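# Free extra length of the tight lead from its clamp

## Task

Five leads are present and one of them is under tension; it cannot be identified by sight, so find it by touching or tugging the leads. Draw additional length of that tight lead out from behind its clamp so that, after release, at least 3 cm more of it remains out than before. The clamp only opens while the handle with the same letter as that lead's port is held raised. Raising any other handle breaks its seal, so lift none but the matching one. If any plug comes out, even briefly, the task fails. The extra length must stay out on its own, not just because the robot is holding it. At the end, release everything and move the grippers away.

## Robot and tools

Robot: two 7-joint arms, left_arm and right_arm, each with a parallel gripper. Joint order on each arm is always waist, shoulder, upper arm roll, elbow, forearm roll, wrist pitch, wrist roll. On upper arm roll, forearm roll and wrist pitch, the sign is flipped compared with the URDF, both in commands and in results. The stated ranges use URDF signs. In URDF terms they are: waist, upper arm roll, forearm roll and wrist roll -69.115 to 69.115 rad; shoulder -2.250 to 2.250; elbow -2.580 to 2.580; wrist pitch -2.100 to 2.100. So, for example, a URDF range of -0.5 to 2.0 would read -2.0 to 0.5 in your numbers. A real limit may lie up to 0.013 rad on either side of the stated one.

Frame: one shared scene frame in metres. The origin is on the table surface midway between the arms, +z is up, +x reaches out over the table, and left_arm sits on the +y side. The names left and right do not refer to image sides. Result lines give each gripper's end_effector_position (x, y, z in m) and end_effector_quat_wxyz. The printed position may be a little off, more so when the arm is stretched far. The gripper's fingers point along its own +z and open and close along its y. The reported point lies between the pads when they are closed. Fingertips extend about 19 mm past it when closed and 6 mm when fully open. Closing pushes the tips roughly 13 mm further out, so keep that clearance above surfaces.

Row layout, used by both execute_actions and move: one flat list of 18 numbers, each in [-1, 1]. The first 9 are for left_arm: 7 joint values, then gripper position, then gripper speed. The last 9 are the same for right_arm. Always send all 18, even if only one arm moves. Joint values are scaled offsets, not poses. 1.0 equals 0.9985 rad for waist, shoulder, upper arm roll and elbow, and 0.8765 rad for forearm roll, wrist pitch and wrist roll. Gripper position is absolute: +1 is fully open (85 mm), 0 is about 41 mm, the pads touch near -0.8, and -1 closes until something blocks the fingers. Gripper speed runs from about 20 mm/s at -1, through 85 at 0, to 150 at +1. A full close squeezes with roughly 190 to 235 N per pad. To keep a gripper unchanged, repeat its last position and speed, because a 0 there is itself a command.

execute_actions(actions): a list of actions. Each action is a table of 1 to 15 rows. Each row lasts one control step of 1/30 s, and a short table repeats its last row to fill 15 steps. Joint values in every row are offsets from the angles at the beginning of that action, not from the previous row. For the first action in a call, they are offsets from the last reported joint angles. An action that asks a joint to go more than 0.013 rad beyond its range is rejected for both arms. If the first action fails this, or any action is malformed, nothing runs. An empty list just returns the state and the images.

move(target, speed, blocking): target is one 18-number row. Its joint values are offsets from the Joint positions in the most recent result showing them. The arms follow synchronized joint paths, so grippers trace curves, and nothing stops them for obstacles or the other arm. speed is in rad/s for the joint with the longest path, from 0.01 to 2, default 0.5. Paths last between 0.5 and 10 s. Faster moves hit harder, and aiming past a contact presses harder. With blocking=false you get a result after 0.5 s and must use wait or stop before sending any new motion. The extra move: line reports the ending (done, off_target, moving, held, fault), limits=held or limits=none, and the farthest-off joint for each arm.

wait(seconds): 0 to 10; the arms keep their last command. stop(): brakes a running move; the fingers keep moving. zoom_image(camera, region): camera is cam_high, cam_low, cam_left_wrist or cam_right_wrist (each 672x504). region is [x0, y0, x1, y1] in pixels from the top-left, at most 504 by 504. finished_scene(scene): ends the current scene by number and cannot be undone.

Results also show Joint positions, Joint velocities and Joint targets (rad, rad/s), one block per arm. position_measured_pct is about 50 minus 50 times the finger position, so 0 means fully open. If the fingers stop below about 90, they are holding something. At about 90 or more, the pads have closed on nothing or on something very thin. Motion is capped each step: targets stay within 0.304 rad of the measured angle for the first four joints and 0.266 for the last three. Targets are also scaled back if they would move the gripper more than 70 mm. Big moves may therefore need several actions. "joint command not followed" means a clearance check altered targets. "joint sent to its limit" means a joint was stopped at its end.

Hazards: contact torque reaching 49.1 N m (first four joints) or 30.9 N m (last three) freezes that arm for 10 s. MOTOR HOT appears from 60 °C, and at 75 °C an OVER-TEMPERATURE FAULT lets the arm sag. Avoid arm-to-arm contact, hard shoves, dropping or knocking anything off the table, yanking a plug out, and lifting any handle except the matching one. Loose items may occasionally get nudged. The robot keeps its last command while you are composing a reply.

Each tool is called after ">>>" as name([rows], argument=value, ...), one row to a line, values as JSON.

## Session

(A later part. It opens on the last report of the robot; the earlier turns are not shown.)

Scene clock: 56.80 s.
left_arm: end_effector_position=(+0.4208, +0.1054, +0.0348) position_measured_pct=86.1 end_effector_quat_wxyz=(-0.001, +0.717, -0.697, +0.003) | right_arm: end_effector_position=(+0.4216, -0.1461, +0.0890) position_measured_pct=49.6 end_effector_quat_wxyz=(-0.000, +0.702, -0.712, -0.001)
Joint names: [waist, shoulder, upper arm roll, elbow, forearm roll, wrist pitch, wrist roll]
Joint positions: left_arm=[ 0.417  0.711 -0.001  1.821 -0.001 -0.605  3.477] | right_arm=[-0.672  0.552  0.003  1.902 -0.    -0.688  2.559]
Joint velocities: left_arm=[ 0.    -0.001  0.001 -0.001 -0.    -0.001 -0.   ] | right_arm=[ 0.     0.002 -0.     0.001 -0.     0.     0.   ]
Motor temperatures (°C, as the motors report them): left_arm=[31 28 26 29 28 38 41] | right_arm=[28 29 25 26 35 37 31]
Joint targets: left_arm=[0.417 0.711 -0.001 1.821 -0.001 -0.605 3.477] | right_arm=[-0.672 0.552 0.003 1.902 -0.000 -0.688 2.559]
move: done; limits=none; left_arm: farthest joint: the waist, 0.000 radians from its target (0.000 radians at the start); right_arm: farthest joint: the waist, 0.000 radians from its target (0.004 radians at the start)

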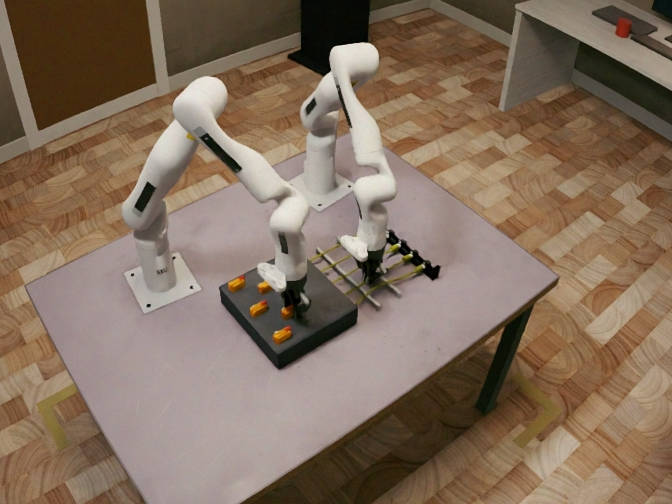

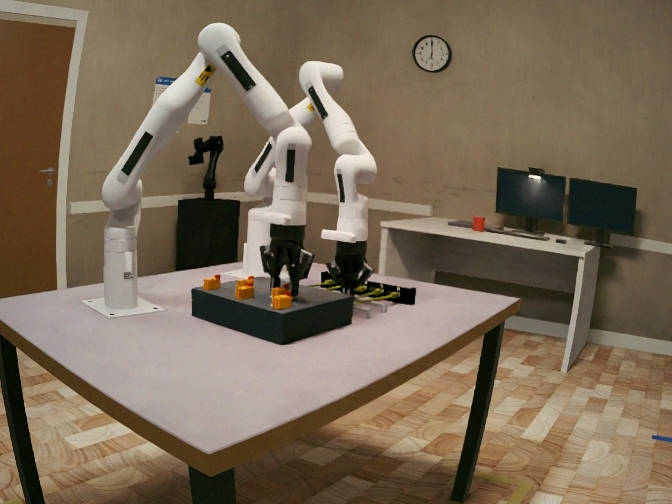

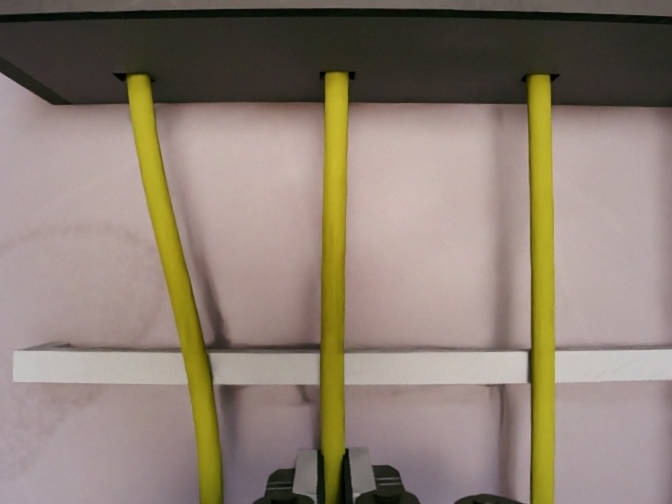

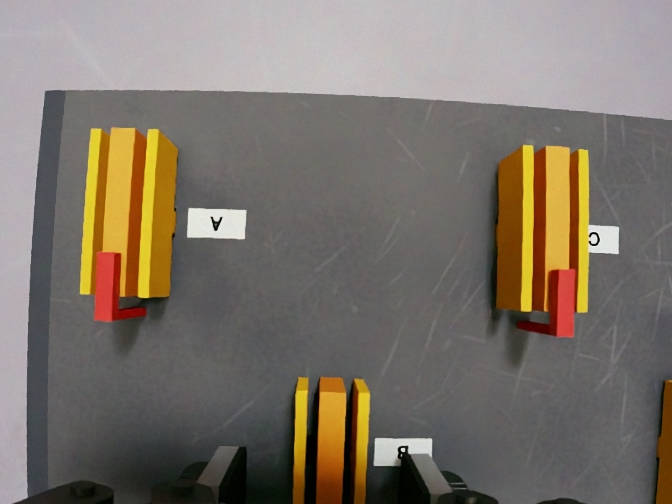

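>>> move(target=[0,0,0,0,0,0,0,-0.78,0,-0.002,-0.002,0,0.005,0,0.003,0,-0.65,-0.5])

>>> move(target=[0,0,0,0,0,0,0,-0.78,0,0,-0.024,0,-0.013,0,-0.043,0,-0.65,-0.5], speed=0.05)

Scene clock: 65.27 s.
left_arm: end_effector_position=(+0.4208, +0.1054, +0.0348) position_measured_pct=86.1 end_effector_quat_wxyz=(-0.001, +0.717, -0.697, +0.003) | right_arm: end_effector_position=(+0.4203, -0.1462, +0.0890) position_measured_pct=79.8 end_effector_quat_wxyz=(-0.001, +0.703, -0.711, -0.000)
Joint names: [waist, shoulder, upper arm roll, elbow, forearm roll, wrist pitch, wrist roll]
Joint positions: left_arm=[ 0.417  0.711 -0.001  1.821 -0.001 -0.605  3.477] | right_arm=[-0.674  0.549  0.003  1.906 -0.001 -0.685  2.559]
Joint velocities: left_arm=[-0.    -0.     0.001  0.     0.002  0.    -0.   ] | right_arm=[-0.    -0.    -0.     0.     0.     0.     0.001]
Motor temperatures (°C, as the motors report them): left_arm=[31 28 26 29 28 38 41] | right_arm=[28 29 25 26 35 37 31]
Joint targets: left_arm=[0.417 0.711 -0.001 1.821 -0.001 -0.605 3.477] | right_arm=[-0.674 0.550 0.003 1.907 -0.000 -0.685 2.559]
move: done; limits=none; left_arm: farthest joint: the waist, 0.000 radians from its target (0.000 radians at the start); right_arm: farthest joint: the shoulder, 0.001 radians from its target (0.002 radians at the start)

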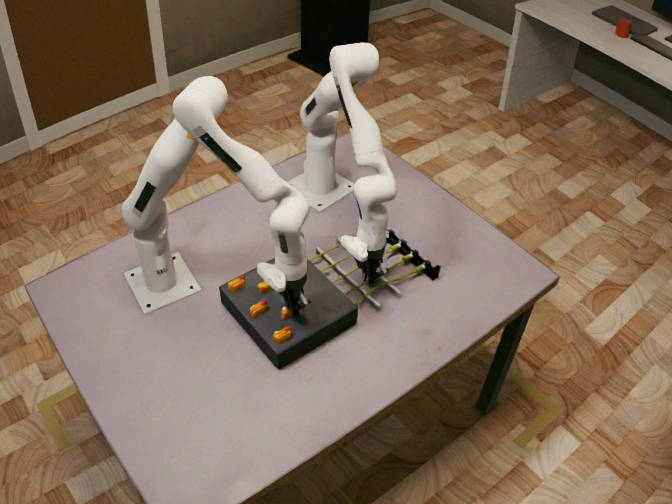

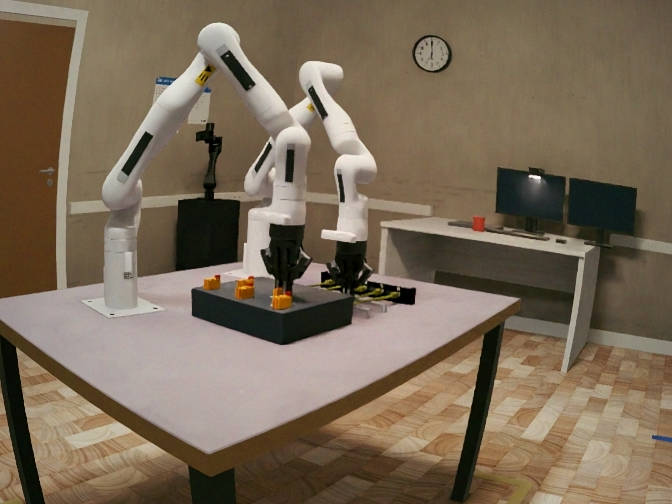

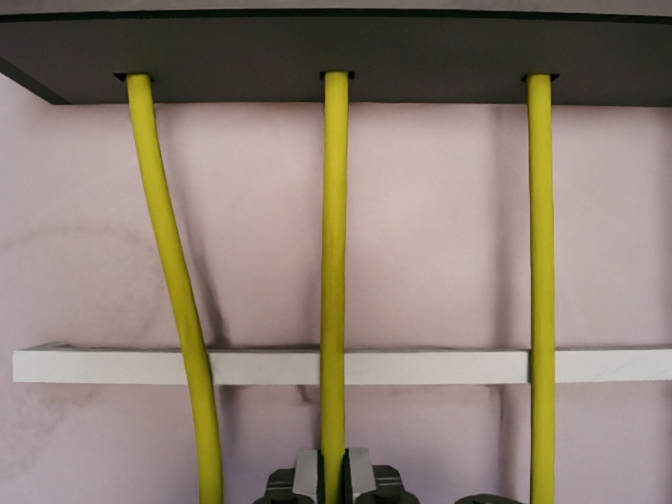

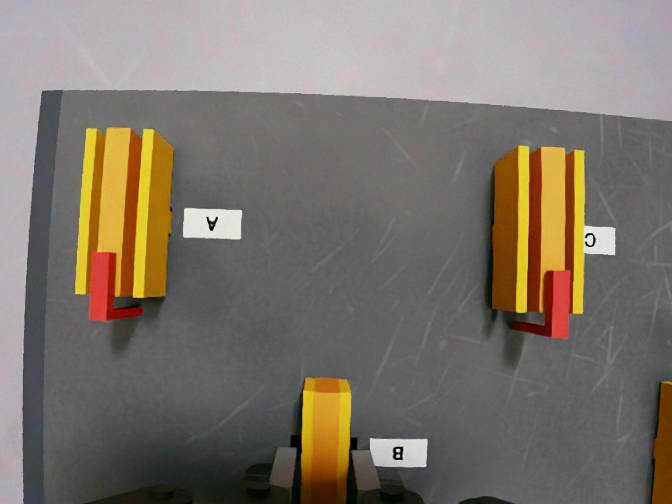

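Scene clock: 66.23 s.
left_arm: end_effector_position=(+0.4208, +0.1054, +0.0348) position_measured_pct=86.1 end_effector_quat_wxyz=(-0.001, +0.717, -0.697, +0.002) | right_arm: end_effector_position=(+0.4202, -0.1463, +0.0983) position_measured_pct=79.8 end_effector_quat_wxyz=(+0.001, +0.703, -0.711, -0.001)
Joint names: [waist, shoulder, upper arm roll, elbow, forearm roll, wrist pitch, wrist roll]
Joint positions: left_arm=[ 0.417  0.711 -0.001  1.821 -0.001 -0.605  3.477] | right_arm=[-0.674  0.534  0.003  1.893 -0.001 -0.717  2.559]
Joint velocities: left_arm=[-0.     0.001  0.001 -0.001 -0.001  0.    -0.   ] | right_arm=[-0.    -0.    -0.    -0.001  0.    -0.     0.002]
Motor temperatures (°C, as the motors report them): left_arm=[31 28 26 29 28 38 41] | right_arm=[28 29 25 26 35 37 31]
Joint targets: left_arm=[0.417 0.711 -0.001 1.821 -0.001 -0.605 3.477] | right_arm=[-0.674 0.526 0.003 1.893 -0.001 -0.722 2.559]
move: done; limits=none; left_arm: farthest joint: the waist, 0.000 radians from its target (0.000 radians at the start); right_arm: farthest joint: the shoulder, 0.009 radians from its target (0.024 radians at the start)

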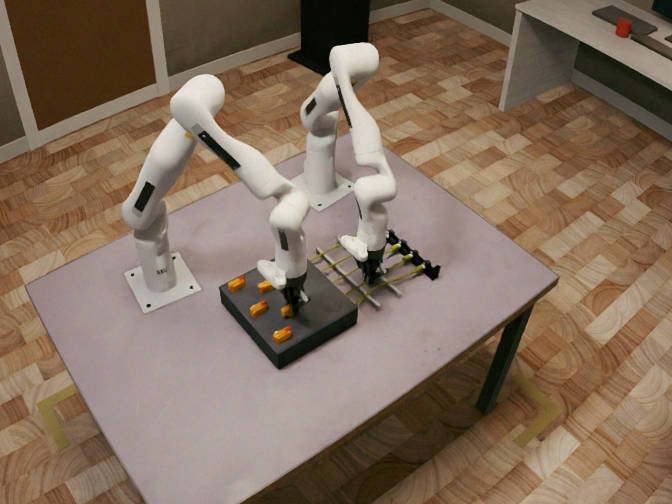

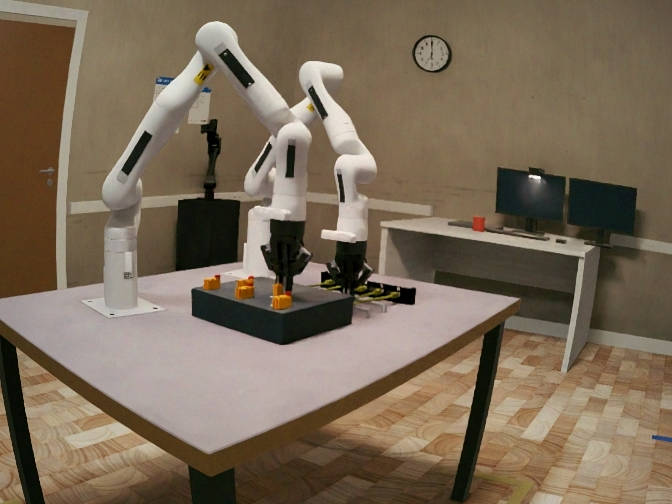

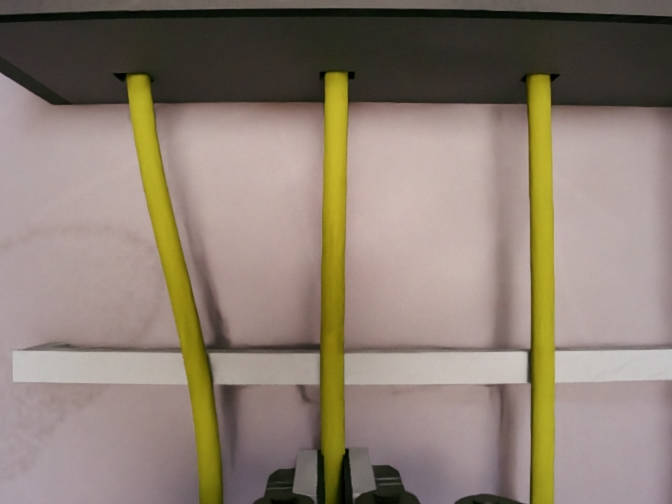

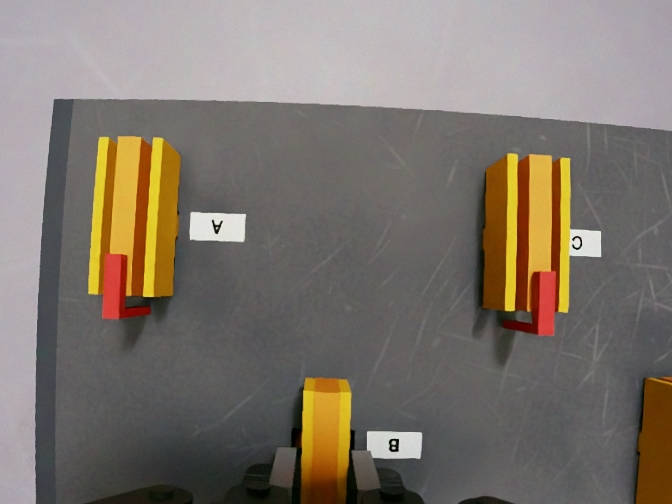

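>>> move(target=[-0.035,-0.014,0,0.018,0,0.002,-0.04,-0.78,0,0,-0.009,0,-0.001,0,-0.008,0,-0.65,-0.5], speed=0.04)

Scene clock: 71.23 s.
left_arm: end_effector_position=(+0.4202, +0.1182, +0.0383) position_measured_pct=86.1 end_effector_quat_wxyz=(+0.001, +0.715, -0.699, +0.004) | right_arm: end_effector_position=(+0.4202, -0.1463, +0.0984) position_measured_pct=79.8 end_effector_quat_wxyz=(+0.002, +0.704, -0.711, -0.001)
Joint names: [waist, shoulder, upper arm roll, elbow, forearm roll, wrist pitch, wrist roll]
Joint positions: left_arm=[ 0.385  0.696 -0.004  1.837 -0.003 -0.602  3.442] | right_arm=[-0.674  0.534  0.003  1.893 -0.001 -0.719  2.559]
Joint velocities: left_arm=[-0.002 -0.002  0.     0.     0.001  0.001  0.   ] | right_arm=[-0. -0. -0. -0.  0. -0. -0.]
Motor temperatures (°C, as the motors report them): left_arm=[31 28 26 29 28 38 41] | right_arm=[28 29 25 26 35 37 31]
Joint targets: left_arm=[0.382 0.697 -0.001 1.839 -0.001 -0.603 3.442] | right_arm=[-0.674 0.525 0.003 1.892 -0.001 -0.724 2.559]
move: done; limits=none; left_arm: farthest joint: the waist, 0.003 radians from its target (0.035 radians at the start); right_arm: farthest joint: the shoulder, 0.009 radians from its target (0.009 radians at the start)

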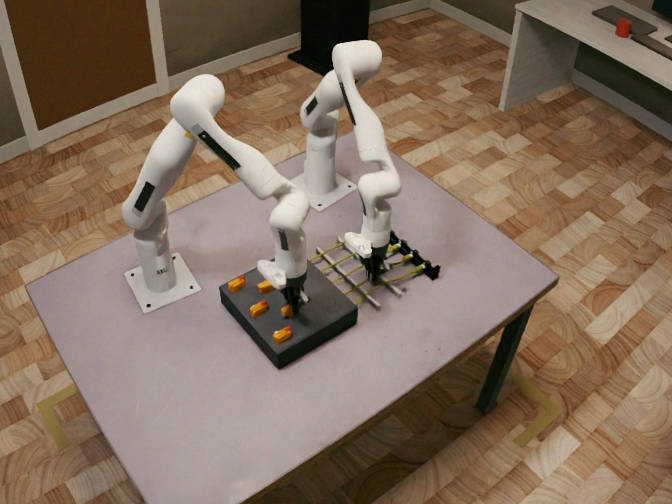

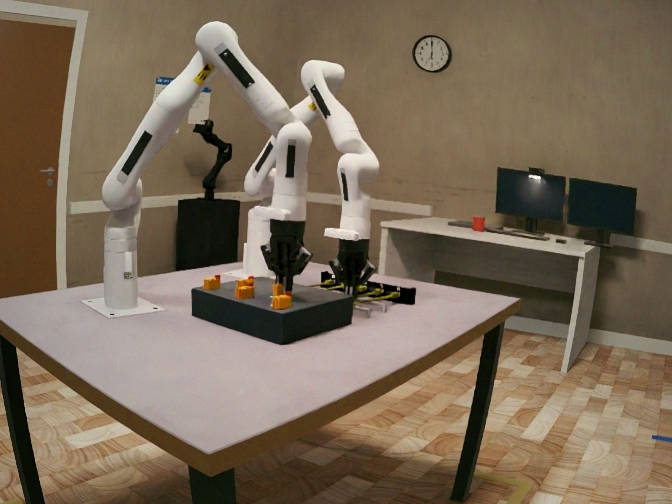

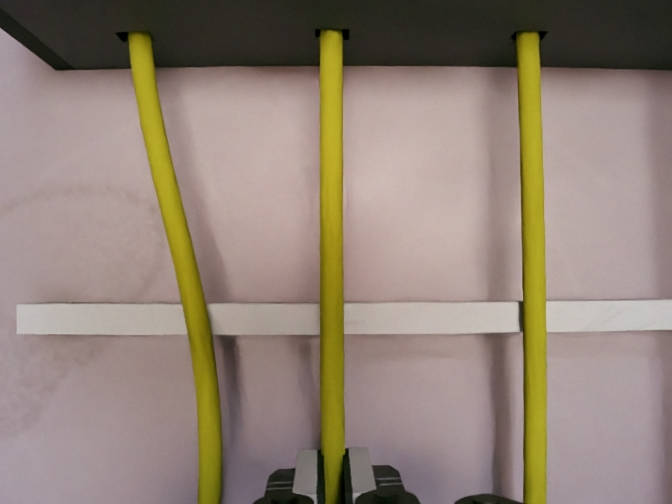

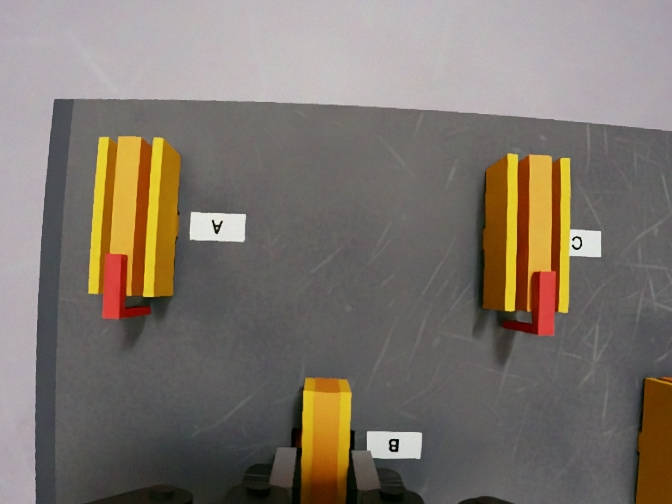

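>>> move(target=[-0.069,-0.056,0.004,0.019,0.003,-0.05,-0.072,-0.78,0,0,-0.008,0,0,0,-0.005,0,-0.65,-0.5], speed=0.05)

Scene clock: 77.37 s.
left_arm: end_effector_position=(+0.4190, +0.1489, +0.0600) position_measured_pct=86.1 end_effector_quat_wxyz=(+0.001, +0.716, -0.698, +0.001) | right_arm: end_effector_position=(+0.4203, -0.1463, +0.0983) position_measured_pct=79.8 end_effector_quat_wxyz=(+0.002, +0.704, -0.710, -0.001)
Joint names: [waist, shoulder, upper arm roll, elbow, forearm roll, wrist pitch, wrist roll]
Joint positions: left_arm=[ 0.32   0.64  -0.004  1.856 -0.003 -0.645  3.379] | right_arm=[-0.674  0.534  0.003  1.893 -0.001 -0.718  2.559]
Joint velocities: left_arm=[-0.002 -0.002  0.001  0.001  0.    -0.     0.001] | right_arm=[-0. -0.  0.  0.  0. -0. -0.]
Motor temperatures (°C, as the motors report them): left_arm=[31 29 26 29 28 38 41] | right_arm=[28 29 25 26 35 37 31]
Joint targets: left_arm=[0.316 0.640 -0.000 1.856 -0.000 -0.646 3.379] | right_arm=[-0.674 0.526 0.003 1.893 -0.001 -0.723 2.559]
move: done; limits=none; left_arm: farthest joint: the waist, 0.004 radians from its target (0.069 radians at the start); right_arm: farthest joint: the shoulder, 0.008 radians from its target (0.008 radians at the start)

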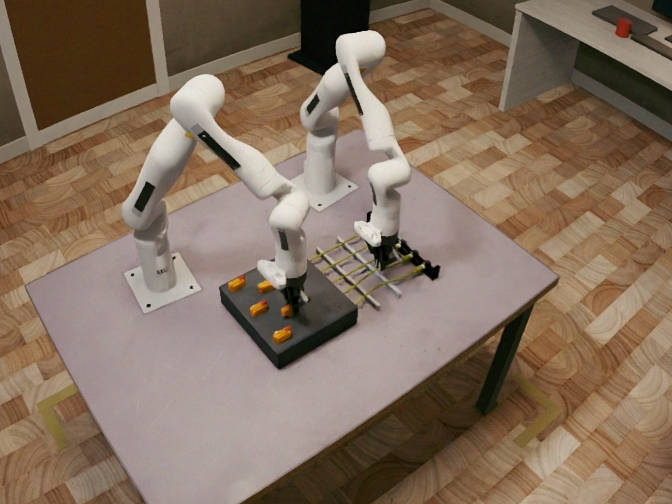

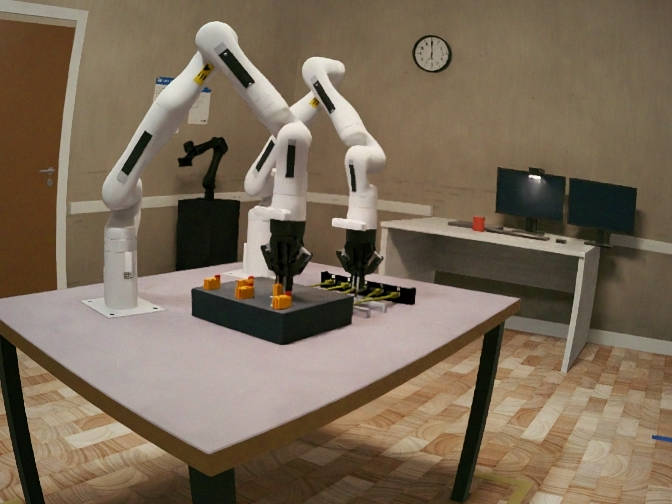

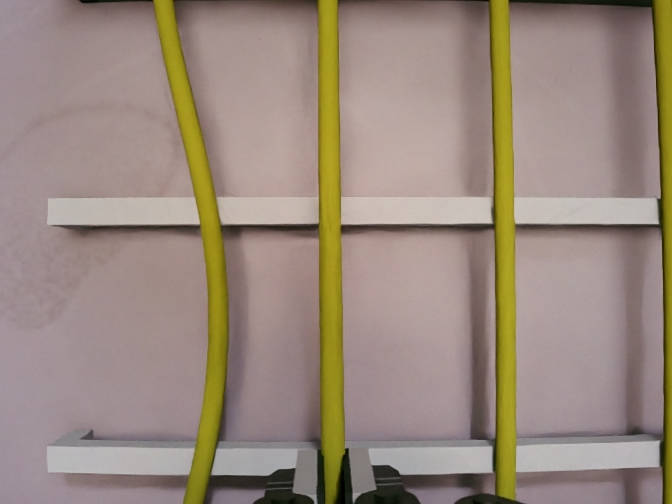

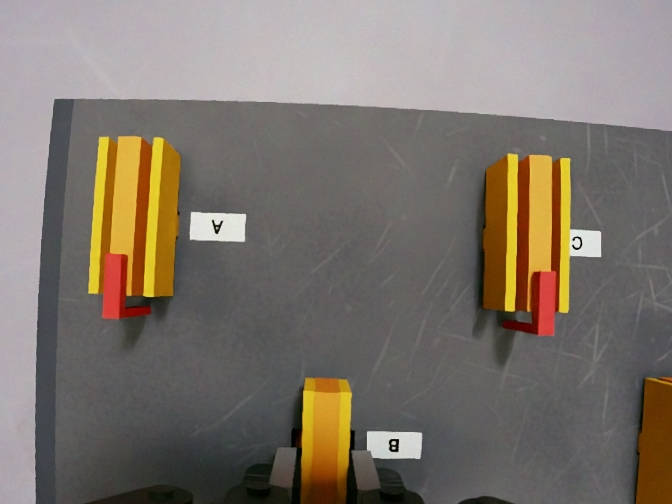

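>>> move(target=[-0.005,0,0.005,0,0.003,0,0,-0.78,0,0,0.016,0,0.013,0,0.038,0,-0.65,-0.5], speed=0.05)

>>> move(target=[0,0,0,0,0,0,0,-0.1,-0.5,0,0,0,0,0,0,0,0,0])

>>> move(target=[0,-0.22,0,-0.1,0,-0.36,0,-0.1,-0.5,0,-0.2,0,-0.14,0,-0.39,0,0,0], speed=0.3)

Scene clock: 82.87 s.
left_arm: end_effector_position=(+0.4202, +0.1493, +0.0605) position_measured_pct=86.1 end_effector_quat_wxyz=(+0.001, +0.717, -0.697, +0.002) | right_arm: end_effector_position=(+0.4203, -0.1462, +0.0890) position_measured_pct=79.8 end_effector_quat_wxyz=(-0.000, +0.704, -0.710, -0.000)
Joint names: [waist, shoulder, upper arm roll, elbow, forearm roll, wrist pitch, wrist roll]
Joint positions: left_arm=[ 0.319  0.639 -0.003  1.854 -0.003 -0.644  3.379] | right_arm=[-0.674  0.55   0.003  1.906 -0.001 -0.685  2.559]
Joint velocities: left_arm=[ 0.     0.     0.001  0.003  0.002  0.    -0.001] | right_arm=[-0.    -0.     0.    -0.001 -0.     0.     0.   ]
Motor temperatures (°C, as the motors report them): left_arm=[31 29 26 29 28 38 41] | right_arm=[28 29 25 26 35 37 31]
Joint targets: left_arm=[0.315 0.640 0.001 1.856 -0.000 -0.645 3.379] | right_arm=[-0.674 0.550 0.003 1.906 -0.001 -0.685 2.559]
move: done; limits=none; left_arm: farthest joint: the waist, 0.004 radians from its target (0.004 radians at the start); right_arm: farthest joint: the wrist pitch, 0.001 radians from its target (0.034 radians at the start)

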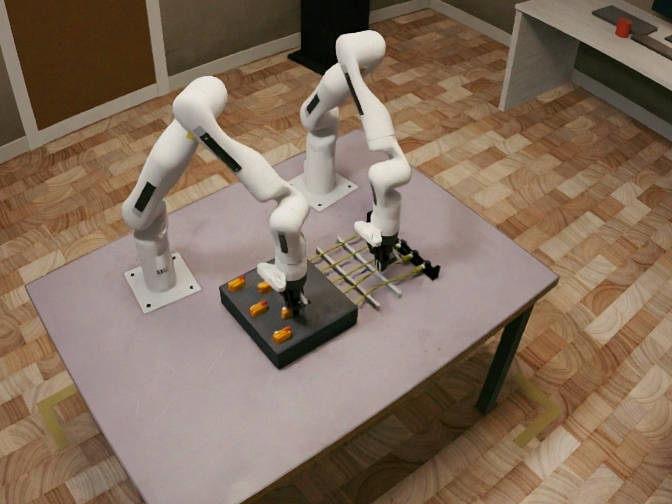

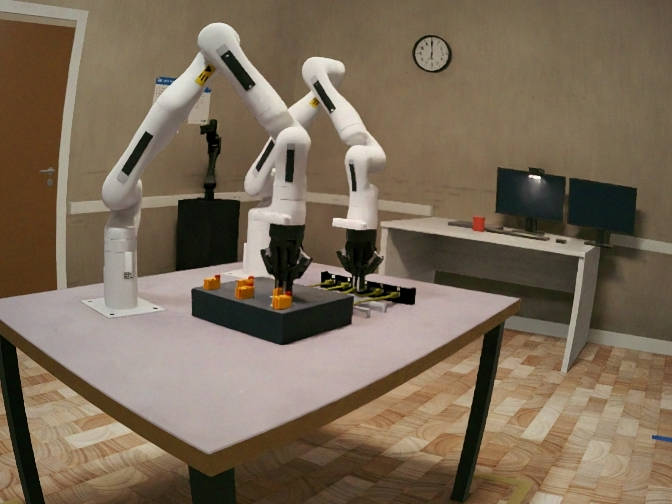

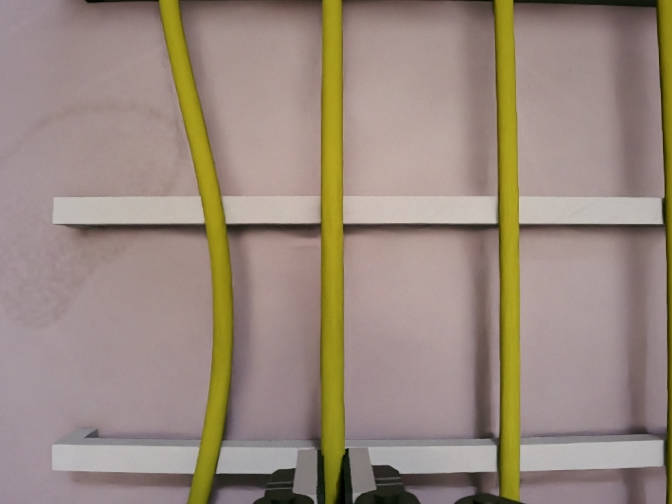

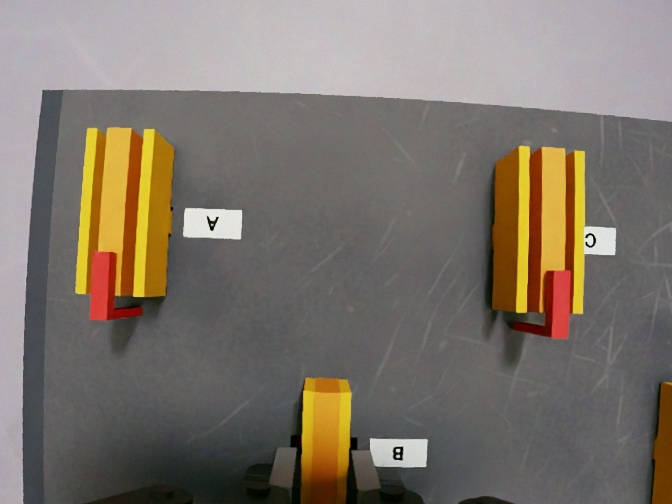

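Scene clock: 83.77 s.
left_arm: end_effector_position=(+0.4200, +0.1472, +0.0607) position_measured_pct=54.8 end_effector_quat_wxyz=(+0.001, +0.716, -0.698, +0.003) | right_arm: end_effector_position=(+0.4203, -0.1462, +0.0890) position_measured_pct=50.0 end_effector_quat_wxyz=(-0.000, +0.704, -0.710, -0.000)
Joint names: [waist, shoulder, upper arm roll, elbow, forearm roll, wrist pitch, wrist roll]
Joint positions: left_arm=[ 0.321  0.639 -0.005  1.854 -0.005 -0.644  3.379] | right_arm=[-0.674  0.55   0.003  1.906 -0.001 -0.685  2.559]
Joint velocities: left_arm=[-0.     0.    -0.001  0.002  0.    -0.    -0.001] | right_arm=[ 0.    -0.     0.    -0.001 -0.     0.    -0.   ]
Motor temperatures (°C, as the motors report them): left_arm=[31 29 26 29 28 38 41] | right_arm=[28 29 25 26 35 37 31]
Joint targets: left_arm=[0.319 0.639 -0.003 1.854 -0.003 -0.644 3.379] | right_arm=[-0.674 0.550 0.003 1.906 -0.001 -0.685 2.559]
move: done; limits=none; left_arm: farthest joint: the waist, 0.002 radians from its target (0.000 radians at the start); right_arm: farthest joint: the waist, 0.000 radians from its target (0.000 radians at the start)

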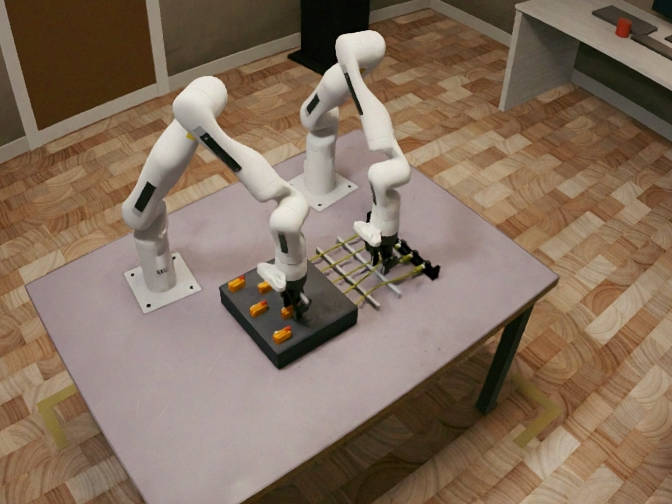

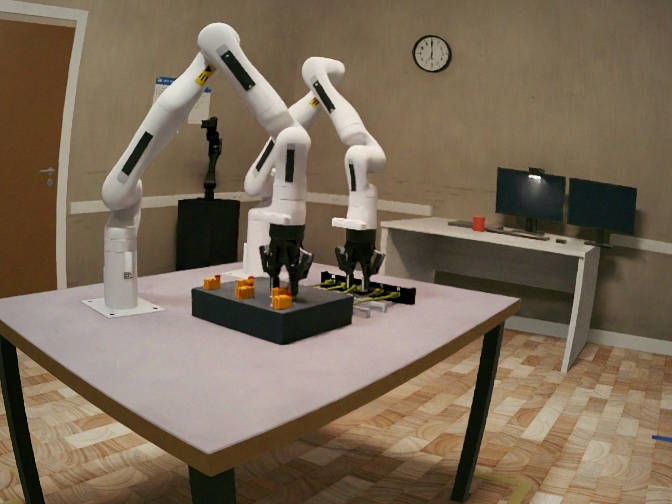

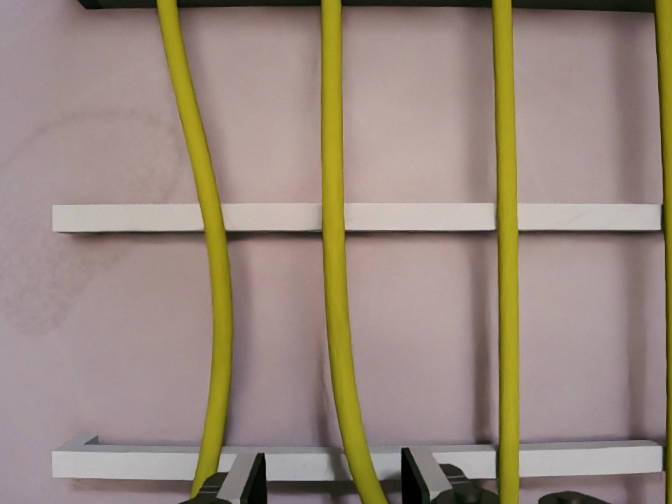

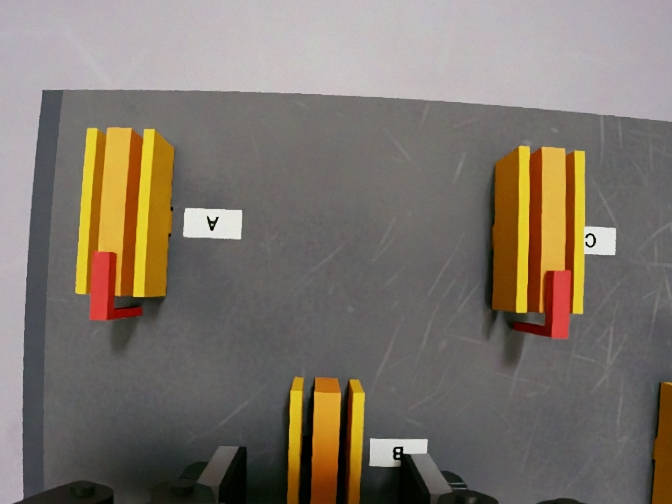

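Scene clock: 85.23 s.
left_arm: end_effector_position=(+0.4109, +0.1491, +0.1795) position_measured_pct=54.8 end_effector_quat_wxyz=(+0.000, +0.716, -0.699, +0.005) | right_arm: end_effector_position=(+0.4148, -0.1500, +0.2056) position_measured_pct=50.0 end_effector_quat_wxyz=(+0.001, +0.704, -0.710, -0.000)
Joint names: [waist, shoulder, upper arm roll, elbow, forearm roll, wrist pitch, wrist roll]
Joint positions: left_arm=[ 0.321  0.42  -0.005  1.754 -0.005 -0.96   3.379] | right_arm=[-0.674  0.35   0.003  1.766 -0.001 -1.027  2.559]
Joint velocities: left_arm=[-0.    -0.004  0.    -0.     0.001 -0.     0.001] | right_arm=[-0.    -0.003  0.    -0.    -0.     0.    -0.001]
Motor temperatures (°C, as the motors report them): left_arm=[31 29 26 29 28 38 41] | right_arm=[28 29 25 26 35 37 31]
Joint targets: left_arm=[0.321 0.419 -0.005 1.754 -0.005 -0.960 3.379] | right_arm=[-0.674 0.350 0.003 1.766 -0.001 -1.027 2.559]
move: done; limits=none; left_arm: farthest joint: the shoulder, 0.001 radians from its target (0.220 radians at the start); right_arm: farthest joint: the waist, 0.000 radians from its target (0.000 radians at the start)

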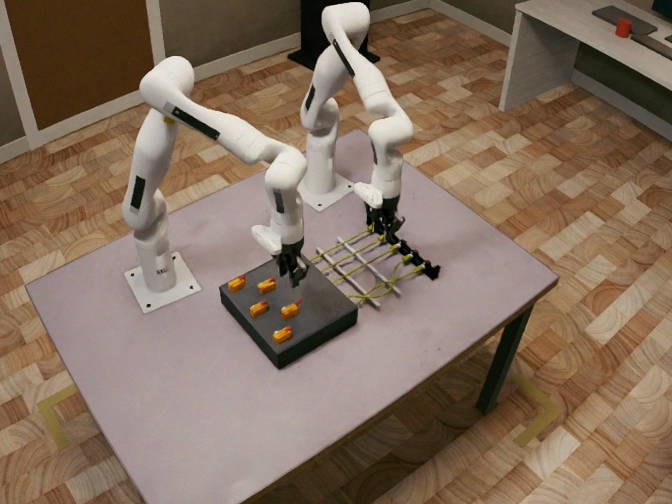

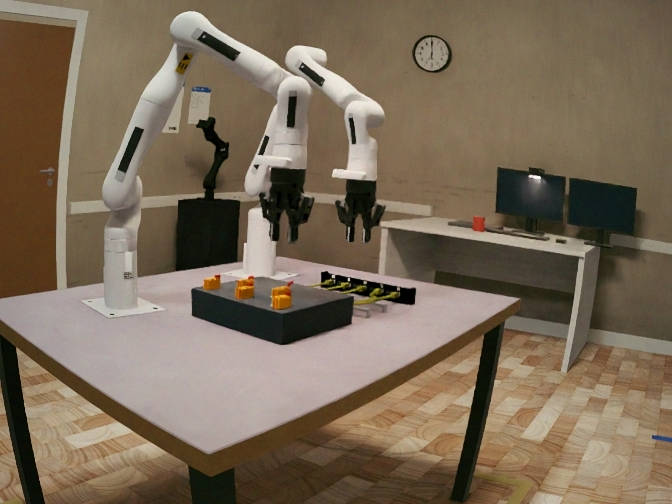

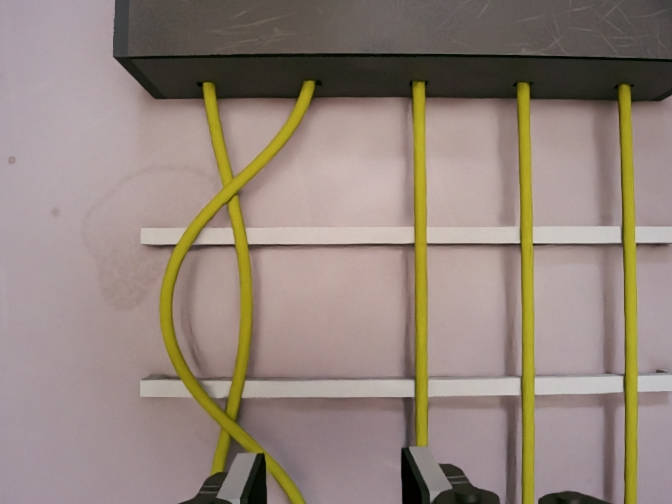

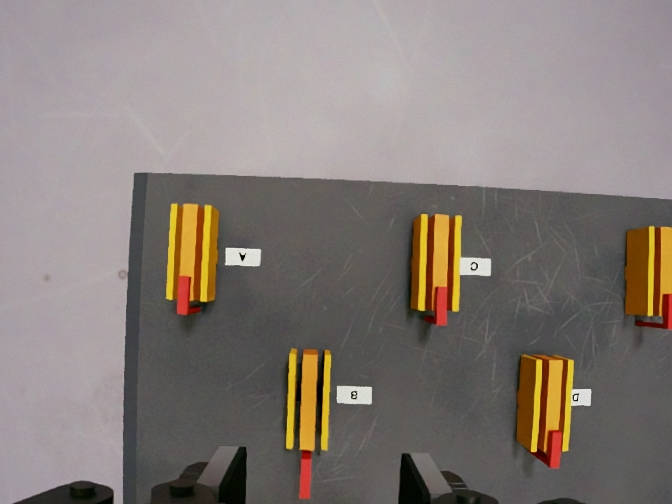

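>>> finished_scene(scene=2)

The scene is finished: the task was done.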